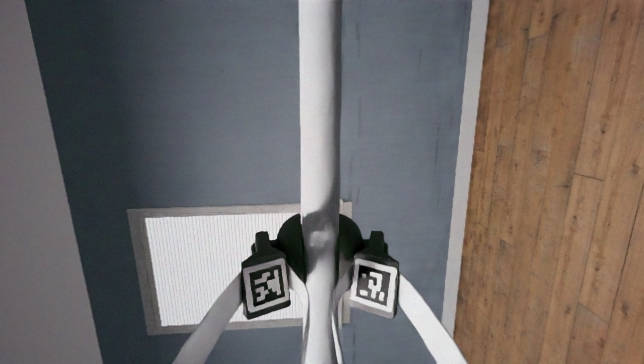

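Request:
execute_actions:
  actions:
    - {"r1":{"base":{"translate_m":-0.6},"joints":{"arm_m":0.35,"lift_m":0.93,"head_pan_rad":-1.57,"head_tilt_rad":-0.45}}}
  cameras: []

Request:
execute_actions:
  actions:
    - {"r1":{"base":{"rotate_rad":-1.655}}}
  cameras: []

Request:
execute_actions:
  actions:
    - {"r1":{"base":{"translate_m":-0.03},"joints":{"arm_m":0.48,"lift_m":0.88}}}
  cameras: ["r1_head_camera","r1_nav_camera"]

Scene clock: 190.60 s.
r1.base_odometry: x=+1.174 y=+1.006 heading=-2.571 (m, m, rad; r1's odometry frame)
r1.turned_by_wheels: +0.000 (rad since the last result)
r1.turned_by_imu: +0.004 (rad since the last result)
r1.base_tilt: forward=-0.1 right=+0.1 (deg)
r1.lidar_m: 3.26 3.27 2.52 2.47 1.38 1.06 1.04 1.11 1.62 2.28 2.42 3.32
r1.head_depth_mm: 1969 2142 2313 2520 - 1612 1358 / 1966 2141 2319 - 2059 1664 1357 / 1969 2132 2296 - 2149 1676 1369 / 1980 2138 2307 - 2154 1677 1365 / 1973 2137 2318 2554 2147 1674 1367 / 1983 2136 2355 2568 2168 1671 1365 / 1968 2117 2328 2564 2158 1681 1363
r1.base_status: done
r1.joint_positions: lift_m=+0.930 arm_m=+0.350 wrist_yaw_rad=+0.002 wrist_pitch_rad=-0.037 wrist_roll_rad=+1.574 gripper_m=-0.029 head_pan_rad=-1.577 head_tilt_rad=-0.445
r1.joint_status: all done
r1.motor_effort: left_wheel=+3(4) right_wheel=-1(6) lift_m=+25(39) arm_m=+3(4) wrist_yaw_rad=-2(1) wrist_pitch_rad=+25(25) wrist_roll_rad=-2(2) gripper_m=-26(26) head_pan_rad=+3(34) head_tilt_rad=-4(25) (%)
r1.hand_pose: x=-0.0208 y=-0.7499 z=+1.0351 quat_wxyz=(-0.001, +0.001, -1.000, -0.019) (m; r1's base frame)
r1.wrist_depth_mm: - - - - - - - / - - - - - - - / - - - - - - - / - - - - - - - / - - - 144 - - - / - - - 148 - - - / - - - - - - -
r2.base_odometry: x=-0.593 y=+0.386 heading=-2.169 (m, m, rad; r2's odometry frame)
r2.turned_by_wheels: +0.000 (rad since the last result)
r2.turned_by_imu: -0.002 (rad since the last result)
r2.base_tilt: forward=+0.8 right=-2.1 (deg)
r2.lidar_m: 2.68 2.78 3.66 3.50 2.95 2.12 2.05 1.14 0.83 0.80 0.83 1.13
r2.head_depth_mm: - - - 923 - 1119 1226 / - - - 948 - 1111 1223 / - - - 848 - - 1226 / - - - 843 - 1107 1220 / - - - 844 - 1113 1222 / - - - 892 697 1087 1224 / - - - 800 953 1071 1226
r2.base_status: not commanded
r2.joint_positions: lift_m=+0.960 arm_m=+0.100 wrist_yaw_rad=+0.700 wrist_pitch_rad=+0.000 wrist_roll_rad=+1.576 gripper_m=+0.120 head_pan_rad=-1.563 head_tilt_rad=-0.458
r2.joint_status: not commanded
r2.motor_effort: left_wheel=-2(3) right_wheel=+0(1) lift_m=+20(20) arm_m=-4(4) wrist_yaw_rad=+1(1) wrist_pitch_rad=+11(11) wrist_roll_rad=-3(3) gripper_m=+1(0) head_pan_rad=-4(3) head_tilt_rad=+5(4) (%)
r2.hand_pose: x=+0.1436 y=-0.4414 z=+1.0748 quat_wxyz=(-0.002, +0.343, -0.939, -0.001) (m; r2's base frame)
r2.wrist_depth_mm: - - - - 743 329 239 / - - - - 722 330 463 / 749 - - - 710 329 555 / 752 753 757 749 700 391 652 / 902 875 861 859 768 809 790 / - - - - - - - / - - - - - - -
pictures: none
No camera images: the call's "cameras" was empty. Leave "cameras" out to get every camera's image.

Scene clock: 194.20 s.
r1.base_odometry: x=+1.174 y=+1.006 heading=+2.057 (m, m, rad; r1's odometry frame)
r1.turned_by_wheels: -1.655 (rad since the last result)
r1.turned_by_imu: -1.613 (rad since the last result)
r1.base_tilt: forward=-0.1 right=+0.0 (deg)
r1.lidar_m: 2.28 2.38 3.25 3.25 3.40 2.57 2.47 1.47 1.08 1.04 1.08 1.49
r1.head_depth_mm: 885 968 1051 1132 - 1462 1359 / 881 948 1028 - 1290 1430 1365 / 880 955 1027 - 1264 1421 1367 / 876 947 1020 - 1251 1401 1362 / 872 941 1019 1093 1240 1392 1367 / 851 926 1017 1099 1232 1373 1366 / 860 929 1012 1108 1224 1362 1365
r1.base_status: done
r1.joint_positions: lift_m=+0.930 arm_m=+0.350 wrist_yaw_rad=-0.001 wrist_pitch_rad=-0.037 wrist_roll_rad=+1.574 gripper_m=-0.029 head_pan_rad=-1.577 head_tilt_rad=-0.445
r1.joint_status: not commanded
r1.motor_effort: left_wheel=+3(12) right_wheel=-2(8) lift_m=+26(25) arm_m=+3(3) wrist_yaw_rad=-1(1) wrist_pitch_rad=+25(25) wrist_roll_rad=-2(2) gripper_m=-26(25) head_pan_rad=+3(3) head_tilt_rad=-2(3) (%)
r1.hand_pose: x=-0.0215 y=-0.7499 z=+1.0351 quat_wxyz=(-0.001, +0.000, -1.000, -0.019) (m; r1's base frame)
r1.wrist_depth_mm: 396 407 416 415 432 442 454 / 411 416 424 426 446 450 465 / 420 428 438 443 457 460 483 / 432 437 449 457 469 487 494 / 438 441 459 144 474 472 482 / 455 458 477 147 381 506 533 / 467 475 492 495 514 272 544
r2.base_odometry: x=-0.593 y=+0.386 heading=-2.169 (m, m, rad; r2's odometry frame)
r2.turned_by_wheels: +0.000 (rad since the last result)
r2.turned_by_imu: -0.001 (rad since the last result)
r2.base_tilt: forward=+0.9 right=-2.1 (deg)
r2.lidar_m: 2.69 2.79 3.64 3.51 2.94 2.12 2.05 1.14 0.83 0.80 0.83 1.13
r2.head_depth_mm: - - - 921 - 1122 1220 / - - - 943 - 1107 1223 / - - - 847 - - 1232 / - - - 845 - 1107 1220 / - - - 845 - 1104 1227 / - - - 889 697 1090 1227 / - - - 803 948 1069 1226
r2.base_status: not commanded
r2.joint_positions: lift_m=+0.960 arm_m=+0.100 wrist_yaw_rad=+0.700 wrist_pitch_rad=+0.000 wrist_roll_rad=+1.576 gripper_m=+0.120 head_pan_rad=-1.563 head_tilt_rad=-0.458
r2.joint_status: not commanded
r2.motor_effort: left_wheel=-2(3) right_wheel=+1(0) lift_m=+20(20) arm_m=-3(4) wrist_yaw_rad=+1(1) wrist_pitch_rad=+11(11) wrist_roll_rad=-3(3) gripper_m=+1(0) head_pan_rad=-4(4) head_tilt_rad=+4(5) (%)
r2.hand_pose: x=+0.1436 y=-0.4414 z=+1.0748 quat_wxyz=(-0.002, +0.343, -0.939, -0.001) (m; r2's base frame)
r2.wrist_depth_mm: - - - - 740 333 240 / - - - - 731 327 463 / 747 - - - 705 326 560 / 735 753 745 742 697 393 669 / 880 873 870 849 775 792 798 / - - - - - - - / - - - - - - -
pictures: none
No camera images: the call's "cameras" was empty. Leave "cameras" out to get every camera's image.

Scene clock: 196.40 s.
r1.base_odometry: x=+1.188 y=+0.980 heading=+2.057 (m, m, rad; r1's odometry frame)
r1.turned_by_wheels: +0.000 (rad since the last result)
r1.turned_by_imu: +0.000 (rad since the last result)
r1.base_tilt: forward=-0.1 right=+0.1 (deg)
r1.lidar_m: 2.31 2.40 3.32 3.25 3.37 2.53 2.44 1.47 1.08 1.04 1.08 1.50
r1.head_depth_mm: 889 967 1054 1140 1263 - 1293 / 872 947 1037 962 - 1448 1361 / 880 955 1037 1170 1260 1421 1361 / 876 949 1021 - 1257 1408 1356 / 869 942 1026 1116 1234 1391 1368 / 858 923 1002 1059 1232 1376 1364 / 861 929 1010 1105 1222 1361 1373
r1.base_status: done
r1.joint_positions: lift_m=+0.880 arm_m=+0.480 wrist_yaw_rad=-0.001 wrist_pitch_rad=-0.037 wrist_roll_rad=+1.574 gripper_m=-0.029 head_pan_rad=-1.577 head_tilt_rad=-0.445
r1.joint_status: all done
r1.motor_effort: left_wheel=+3(5) right_wheel=-2(7) lift_m=+26(26) arm_m=+3(3) wrist_yaw_rad=+0(1) wrist_pitch_rad=+25(25) wrist_roll_rad=-2(2) gripper_m=-25(26) head_pan_rad=+3(3) head_tilt_rad=-3(4) (%)
r1.hand_pose: x=-0.0215 y=-0.8799 z=+0.9851 quat_wxyz=(-0.001, +0.000, -1.000, -0.019) (m; r1's base frame)
r1.wrist_depth_mm: 283 290 295 293 308 314 323 / 289 297 300 303 317 326 330 / 302 305 312 313 324 331 341 / 307 311 320 323 334 344 351 / 313 324 329 144 347 352 363 / 327 332 339 147 350 361 372 / 306 313 325 322 331 342 385
r2.base_odometry: x=-0.593 y=+0.386 heading=-2.169 (m, m, rad; r2's odometry frame)
r2.turned_by_wheels: +0.000 (rad since the last result)
r2.turned_by_imu: +0.000 (rad since the last result)
r2.base_tilt: forward=+0.9 right=-2.0 (deg)
r2.lidar_m: 2.69 2.79 3.65 3.50 2.95 2.13 2.05 1.14 0.83 0.80 0.83 1.13
r2.head_depth_mm: - - - 920 - 1116 1222 / - - - 942 - 1108 1216 / - - - 845 - - 1226 / - - - 845 - 1108 1216 / - - - 843 - 1108 1224 / - - - 893 698 1093 1219 / - - - 799 952 1070 1227
r2.base_status: not commanded
r2.joint_positions: lift_m=+0.960 arm_m=+0.100 wrist_yaw_rad=+0.700 wrist_pitch_rad=+0.000 wrist_roll_rad=+1.576 gripper_m=+0.120 head_pan_rad=-1.563 head_tilt_rad=-0.458
r2.joint_status: not commanded
r2.motor_effort: left_wheel=-3(1) right_wheel=+1(0) lift_m=+20(20) arm_m=-4(3) wrist_yaw_rad=+0(0) wrist_pitch_rad=+11(11) wrist_roll_rad=-3(3) gripper_m=+1(0) head_pan_rad=-4(4) head_tilt_rad=+5(5) (%)
r2.hand_pose: x=+0.1436 y=-0.4414 z=+1.0748 quat_wxyz=(-0.002, +0.343, -0.939, -0.001) (m; r2's base frame)
r2.wrist_depth_mm: - - - - 731 331 241 / - - - - 723 330 462 / 736 - - - 712 329 554 / 743 766 760 741 719 388 655 / 881 890 861 836 772 789 778 / - - - - - - 982 / - - - - - - -
pictures: r1_head_camera (sideways: a quarter turn clockwise sets it upright), r1_nav_camera (sideways: a quarter turn counterclockwise sets it upright)
Images, in order (width x height): r1_head_camera 896x504, r1_nav_camera 672x504.

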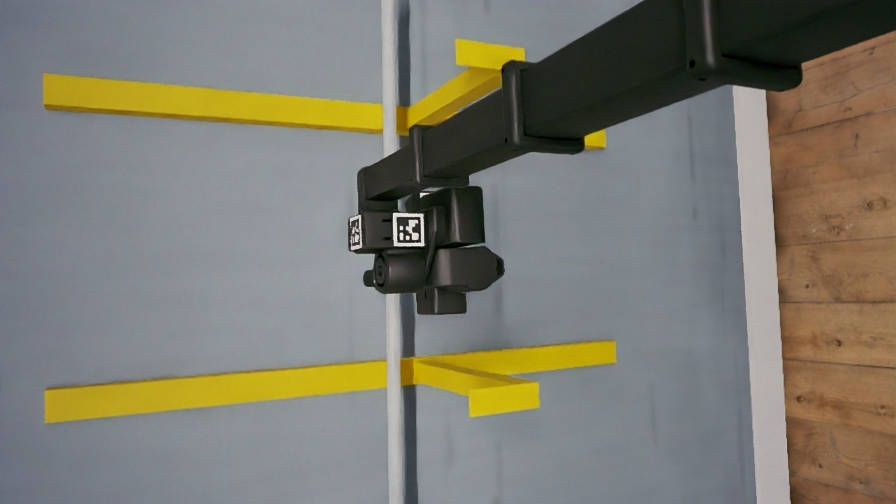

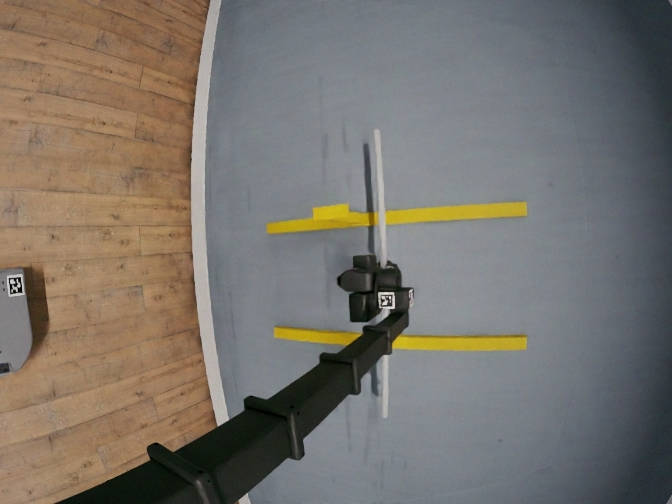

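Request:
execute_actions:
  actions:
    - {"r1":{"joints":{"lift_m":0.81}}}
  cameras: ["r1_head_camera"]

Scene clock: 199.63 s.
r1.base_odometry: x=+1.188 y=+0.980 heading=+2.057 (m, m, rad; r1's odometry frame)
r1.turned_by_wheels: +0.000 (rad since the last result)
r1.turned_by_imu: +0.000 (rad since the last result)
r1.base_tilt: forward=+0.0 right=+0.1 (deg)
r1.lidar_m: 2.31 2.40 3.30 3.25 3.38 2.53 2.45 1.47 1.08 1.04 1.09 1.49
r1.head_depth_mm: 893 964 1059 1123 1284 1424 - / 870 949 1034 1105 1244 - 1364 / 879 955 1040 1109 1284 1419 1365 / 876 947 1027 1093 1271 1405 1368 / 871 944 1026 1116 1241 1389 1364 / 858 922 1000 1055 1229 1381 1367 / 861 931 1014 1094 1219 1367 1371
r1.base_status: not commanded
r1.joint_positions: lift_m=+0.810 arm_m=+0.480 wrist_yaw_rad=-0.001 wrist_pitch_rad=-0.037 wrist_roll_rad=+1.574 gripper_m=-0.029 head_pan_rad=-1.577 head_tilt_rad=-0.445
r1.joint_status: all done
r1.motor_effort: left_wheel=+3(3) right_wheel=-2(2) lift_m=+26(25) arm_m=+3(3) wrist_yaw_rad=+0(1) wrist_pitch_rad=+25(25) wrist_roll_rad=-2(2) gripper_m=-26(26) head_pan_rad=+3(3) head_tilt_rad=-2(3) (%)
r1.hand_pose: x=-0.0215 y=-0.8799 z=+0.9151 quat_wxyz=(-0.001, +0.000, -1.000, -0.019) (m; r1's base frame)
r1.wrist_depth_mm: 288 289 295 298 307 316 319 / 291 297 302 303 314 321 329 / 297 304 311 312 326 333 342 / 310 314 317 325 333 345 354 / 313 324 329 144 346 356 359 / 323 331 337 147 353 360 365 / 307 311 323 296 335 348 383
r2.base_odometry: x=-0.593 y=+0.386 heading=-2.169 (m, m, rad; r2's odometry frame)
r2.turned_by_wheels: +0.000 (rad since the last result)
r2.turned_by_imu: -0.001 (rad since the last result)
r2.base_tilt: forward=+0.9 right=-2.1 (deg)
r2.lidar_m: 2.69 2.79 3.64 3.51 2.95 2.13 2.05 1.14 0.83 0.80 0.83 1.13
r2.head_depth_mm: - - - 920 - 1120 1225 / - - - 943 - 1111 1220 / - - - 845 - - 1225 / - - - 846 - 1106 1217 / - - - 847 - 1111 1221 / - - - 892 699 1090 1224 / - - - 801 951 1067 1217
r2.base_status: not commanded
r2.joint_positions: lift_m=+0.960 arm_m=+0.100 wrist_yaw_rad=+0.700 wrist_pitch_rad=+0.000 wrist_roll_rad=+1.576 gripper_m=+0.120 head_pan_rad=-1.563 head_tilt_rad=-0.458
r2.joint_status: not commanded
r2.motor_effort: left_wheel=-2(1) right_wheel=+1(1) lift_m=+21(20) arm_m=-4(3) wrist_yaw_rad=+0(0) wrist_pitch_rad=+11(11) wrist_roll_rad=-3(3) gripper_m=+1(0) head_pan_rad=-4(4) head_tilt_rad=+4(4) (%)
r2.hand_pose: x=+0.1436 y=-0.4414 z=+1.0748 quat_wxyz=(-0.002, +0.343, -0.939, -0.001) (m; r2's base frame)
r2.wrist_depth_mm: - - - - 729 332 240 / - - - - 730 330 465 / 746 - - - 707 324 559 / 745 756 738 740 694 388 662 / 917 869 847 851 761 811 798 / - - - - - - - / - - - - - - -
pictures: r1_head_camera (sideways: a quarter turn clockwise sets it upright)
Images, in order (width x height): r1_head_camera 896x504.

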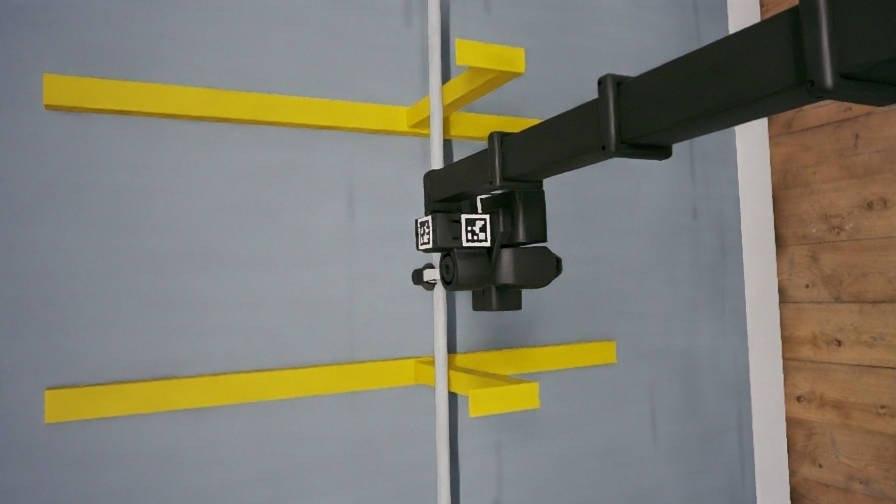

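Request:
execute_actions:
  actions:
    - {"r1":{"joints":{"lift_m":0.792}}}
  cameras: []

Scene clock: 201.70 s.
r1.base_odometry: x=+1.188 y=+0.980 heading=+2.057 (m, m, rad; r1's odometry frame)
r1.turned_by_wheels: +0.000 (rad since the last result)
r1.turned_by_imu: +0.000 (rad since the last result)
r1.base_tilt: forward=-0.1 right=+0.0 (deg)
r1.lidar_m: 2.31 2.41 3.31 3.25 3.40 2.53 2.45 1.47 1.08 1.04 1.09 1.50
r1.head_depth_mm: 893 966 1055 1139 1288 1423 - / 872 949 1033 1107 1260 - 1328 / 882 954 1038 1109 1304 1424 1360 / 879 949 1033 1099 1285 1402 1366 / 870 939 1022 1106 1246 1392 1371 / 857 924 1003 1057 1230 1375 1368 / 860 931 1008 1094 1218 1362 1368
r1.base_status: not commanded
r1.joint_positions: lift_m=+0.792 arm_m=+0.480 wrist_yaw_rad=-0.001 wrist_pitch_rad=-0.026 wrist_roll_rad=+1.574 gripper_m=-0.029 head_pan_rad=-1.577 head_tilt_rad=-0.445
r1.joint_status: all done
r1.motor_effort: left_wheel=+3(3) right_wheel=-2(2) lift_m=+24(25) arm_m=+3(3) wrist_yaw_rad=+1(0) wrist_pitch_rad=+20(25) wrist_roll_rad=-2(2) gripper_m=-25(26) head_pan_rad=+3(3) head_tilt_rad=-3(3) (%)
r1.hand_pose: x=-0.0215 y=-0.8802 z=+0.9001 quat_wxyz=(-0.001, +0.000, -1.000, -0.013) (m; r1's base frame)
r1.wrist_depth_mm: 285 292 294 298 306 312 320 / 291 299 305 306 314 322 323 / 301 308 311 314 326 331 338 / 311 315 323 325 334 344 348 / 318 323 328 147 342 351 354 / 323 333 341 147 352 354 361 / 311 312 324 315 333 342 387
r2.base_odometry: x=-0.593 y=+0.386 heading=-2.169 (m, m, rad; r2's odometry frame)
r2.turned_by_wheels: +0.000 (rad since the last result)
r2.turned_by_imu: +0.000 (rad since the last result)
r2.base_tilt: forward=+0.9 right=-2.1 (deg)
r2.lidar_m: 2.69 2.79 3.61 3.50 2.95 2.12 2.05 1.14 0.83 0.80 0.83 1.13
r2.head_depth_mm: - - - 921 - 1123 1223 / - - - 943 - 1105 1218 / - - - 844 - - 1224 / - - - 846 - 1108 1217 / - - - 846 - 1107 1216 / - - - 890 698 1090 1227 / - - - 803 954 1067 1229
r2.base_status: not commanded
r2.joint_positions: lift_m=+0.960 arm_m=+0.100 wrist_yaw_rad=+0.700 wrist_pitch_rad=+0.000 wrist_roll_rad=+1.576 gripper_m=+0.120 head_pan_rad=-1.563 head_tilt_rad=-0.458
r2.joint_status: not commanded
r2.motor_effort: left_wheel=-2(2) right_wheel=+1(1) lift_m=+21(20) arm_m=-3(3) wrist_yaw_rad=+0(0) wrist_pitch_rad=+11(11) wrist_roll_rad=-3(3) gripper_m=+0(1) head_pan_rad=-4(3) head_tilt_rad=+4(4) (%)
r2.hand_pose: x=+0.1436 y=-0.4414 z=+1.0748 quat_wxyz=(-0.002, +0.343, -0.939, -0.001) (m; r2's base frame)
r2.wrist_depth_mm: - - - - 734 332 241 / - - - - 728 326 460 / 744 - - - 708 327 558 / 747 763 761 747 712 396 660 / 903 876 851 853 769 815 794 / - - - - - - - / - - - - - - -
pictures: none
No camera images: the call's "cameras" was empty. Leave "cameras" out to get every camera's image.

Request:
execute_actions:
  actions: []
  cameras: ["r1_head_camera","r1_wrist_camera"]

Request:
execute_actions:
  actions:
    - {"r1":{"joints":{"lift_m":0.785,"gripper_m":0.1}}}
  cameras: ["r1_head_camera","r1_wrist_camera"]

Scene clock: 204.97 s.
r1.base_odometry: x=+1.188 y=+0.980 heading=+2.057 (m, m, rad; r1's odometry frame)
r1.turned_by_wheels: +0.000 (rad since the last result)
r1.turned_by_imu: +0.000 (rad since the last result)
r1.base_tilt: forward=-0.1 right=+0.1 (deg)
r1.lidar_m: 2.31 2.40 3.31 3.26 3.39 2.53 2.44 1.47 1.08 1.04 1.09 1.49
r1.head_depth_mm: 890 965 1053 1136 1289 1419 - / 874 947 1035 1104 1254 - 1325 / 881 955 1037 1107 1299 1424 1365 / 876 947 1031 1099 1275 1408 1367 / 870 940 1026 1105 1245 1390 1370 / 858 925 1004 1055 1230 1374 1372 / 860 928 1011 1094 1222 1367 1368
r1.base_status: not commanded
r1.joint_positions: lift_m=+0.792 arm_m=+0.480 wrist_yaw_rad=-0.001 wrist_pitch_rad=-0.026 wrist_roll_rad=+1.574 gripper_m=-0.029 head_pan_rad=-1.577 head_tilt_rad=-0.445
r1.joint_status: all done
r1.motor_effort: left_wheel=+3(3) right_wheel=-2(2) lift_m=+23(25) arm_m=+2(3) wrist_yaw_rad=+0(0) wrist_pitch_rad=+20(25) wrist_roll_rad=-2(2) gripper_m=-24(26) head_pan_rad=+3(3) head_tilt_rad=-3(3) (%)
r1.hand_pose: x=-0.0215 y=-0.8802 z=+0.9001 quat_wxyz=(-0.001, +0.000, -1.000, -0.013) (m; r1's base frame)
r1.wrist_depth_mm: 287 289 296 298 305 310 317 / 292 297 302 307 315 326 327 / 302 307 313 314 323 331 333 / 307 315 319 324 337 338 346 / 320 321 330 147 343 352 362 / 329 333 336 148 353 360 368 / 310 314 324 317 332 345 383
r2.base_odometry: x=-0.593 y=+0.386 heading=-2.169 (m, m, rad; r2's odometry frame)
r2.turned_by_wheels: +0.000 (rad since the last result)
r2.turned_by_imu: -0.001 (rad since the last result)
r2.base_tilt: forward=+0.9 right=-2.1 (deg)
r2.lidar_m: 2.69 2.79 3.63 3.50 2.94 2.12 2.05 1.14 0.83 0.80 0.82 1.13
r2.head_depth_mm: - - - 916 - 1117 1224 / - - - 947 - 1106 1224 / - - - 847 - - 1231 / - - - 845 - 1112 1215 / - - - 844 - 1112 1223 / - - - 887 698 1091 1225 / - - - 802 954 1067 1229
r2.base_status: not commanded
r2.joint_positions: lift_m=+0.960 arm_m=+0.100 wrist_yaw_rad=+0.700 wrist_pitch_rad=+0.000 wrist_roll_rad=+1.576 gripper_m=+0.120 head_pan_rad=-1.563 head_tilt_rad=-0.458
r2.joint_status: not commanded
r2.motor_effort: left_wheel=-2(2) right_wheel=+1(1) lift_m=+20(20) arm_m=-4(3) wrist_yaw_rad=+1(0) wrist_pitch_rad=+11(11) wrist_roll_rad=-3(3) gripper_m=+0(1) head_pan_rad=-4(3) head_tilt_rad=+4(4) (%)
r2.hand_pose: x=+0.1436 y=-0.4414 z=+1.0748 quat_wxyz=(-0.002, +0.343, -0.939, -0.001) (m; r2's base frame)
r2.wrist_depth_mm: - - - - 736 332 240 / - - - - 712 329 468 / 738 - - - 713 328 560 / 744 761 757 741 698 390 655 / 896 886 862 843 767 808 785 / - - - - - - - / - - - - - - -
pictures: r1_head_camera (sideways: a quarter turn clockwise sets it upright), r1_wrist_camera
Images, in order (width x height): r1_head_camera 896x504, r1_wrist_camera 644x364.

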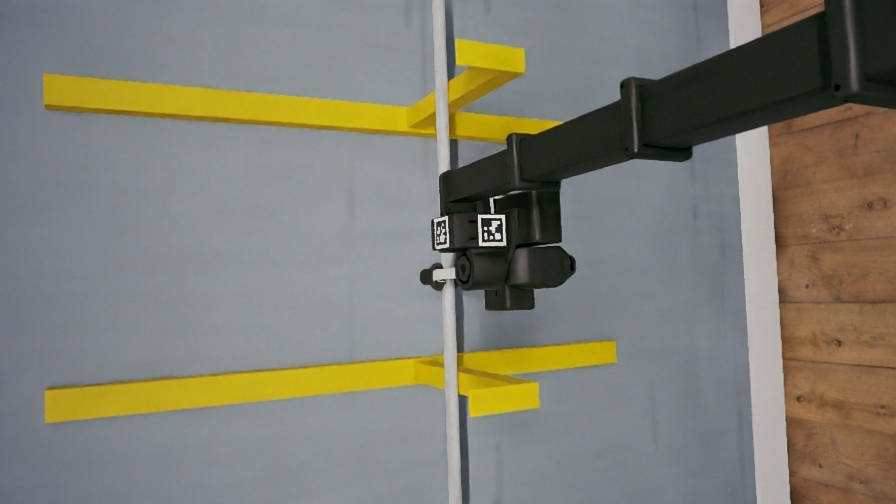

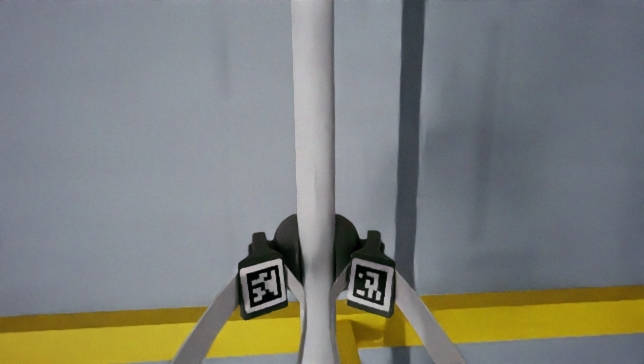

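Scene clock: 206.77 s.
r1.base_odometry: x=+1.188 y=+0.980 heading=+2.057 (m, m, rad; r1's odometry frame)
r1.turned_by_wheels: +0.000 (rad since the last result)
r1.turned_by_imu: +0.000 (rad since the last result)
r1.base_tilt: forward=+0.0 right=+0.0 (deg)
r1.lidar_m: 2.31 2.40 3.31 3.24 3.40 2.53 2.44 1.47 1.08 1.04 1.08 1.49
r1.head_depth_mm: 892 968 1058 1140 1281 1432 - / 874 947 1034 1106 1260 - 1328 / 883 955 1040 1110 1302 1422 1363 / 875 950 1031 1103 1292 1407 1363 / 872 940 1026 1105 1239 1392 1367 / 857 925 1003 1057 1227 1379 1361 / 860 931 1010 1091 1223 1366 1370
r1.base_status: not commanded
r1.joint_positions: lift_m=+0.785 arm_m=+0.480 wrist_yaw_rad=-0.001 wrist_pitch_rad=-0.006 wrist_roll_rad=+1.574 gripper_m=+0.100 head_pan_rad=-1.577 head_tilt_rad=-0.445
r1.joint_status: all done
r1.motor_effort: left_wheel=+3(3) right_wheel=-2(2) lift_m=+22(23) arm_m=+3(3) wrist_yaw_rad=+1(0) wrist_pitch_rad=+12(20) wrist_roll_rad=-2(2) gripper_m=+1(100) head_pan_rad=+3(3) head_tilt_rad=-4(4) (%)
r1.hand_pose: x=-0.0215 y=-0.8808 z=+0.8983 quat_wxyz=(-0.001, +0.000, -1.000, -0.003) (m; r1's base frame)
r1.wrist_depth_mm: 290 292 295 298 301 307 313 / 296 302 303 304 312 316 317 / 304 311 311 314 319 324 330 / 313 319 322 324 333 334 341 / 325 326 329 332 336 345 352 / 334 338 341 344 347 352 359 / 313 318 321 311 329 334 339
r2.base_odometry: x=-0.593 y=+0.386 heading=-2.169 (m, m, rad; r2's odometry frame)
r2.turned_by_wheels: +0.000 (rad since the last result)
r2.turned_by_imu: +0.000 (rad since the last result)
r2.base_tilt: forward=+0.9 right=-2.1 (deg)
r2.lidar_m: 2.68 2.79 3.66 3.51 2.95 2.13 2.04 1.14 0.83 0.80 0.83 1.13
r2.head_depth_mm: - - - 920 - 1117 1219 / - - - 945 - 1107 1223 / - - - 844 - - 1231 / - - - 845 - 1112 1220 / - - - 844 - 1108 1223 / - - - 892 697 1086 1229 / - - - 803 950 1069 1225
r2.base_status: not commanded
r2.joint_positions: lift_m=+0.960 arm_m=+0.100 wrist_yaw_rad=+0.700 wrist_pitch_rad=+0.000 wrist_roll_rad=+1.576 gripper_m=+0.120 head_pan_rad=-1.563 head_tilt_rad=-0.458
r2.joint_status: not commanded
r2.motor_effort: left_wheel=-2(2) right_wheel=+1(1) lift_m=+20(20) arm_m=-4(4) wrist_yaw_rad=+1(0) wrist_pitch_rad=+11(11) wrist_roll_rad=-3(3) gripper_m=+0(0) head_pan_rad=-4(3) head_tilt_rad=+4(5) (%)
r2.hand_pose: x=+0.1436 y=-0.4414 z=+1.0748 quat_wxyz=(-0.002, +0.343, -0.939, -0.001) (m; r2's base frame)
r2.wrist_depth_mm: - - - - 746 331 241 / - - - - 725 330 463 / 753 - - - 718 327 561 / 742 747 738 749 691 391 653 / 879 891 855 839 778 815 790 / - - - - - - - / - - - - - - -
pictures: r1_head_camera (sideways: a quarter turn clockwise sets it upright), r1_wrist_camera
Images, in order (width x height): r1_head_camera 896x504, r1_wrist_camera 644x364.

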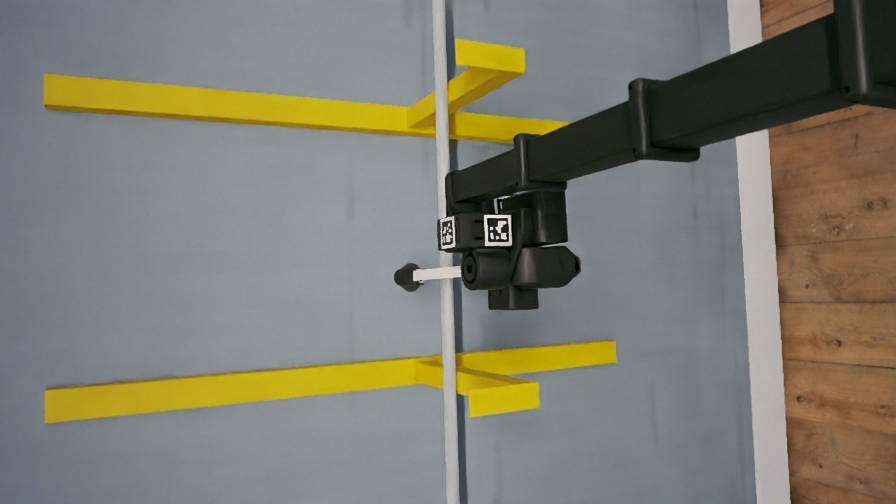

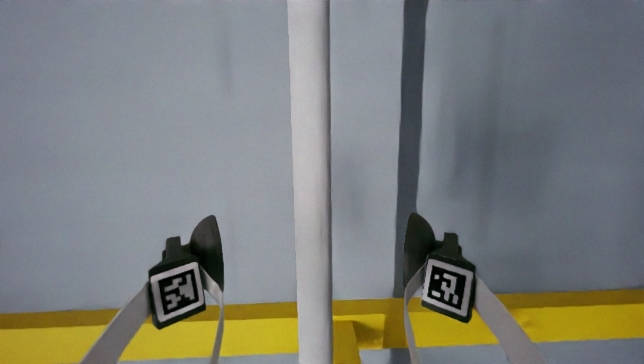

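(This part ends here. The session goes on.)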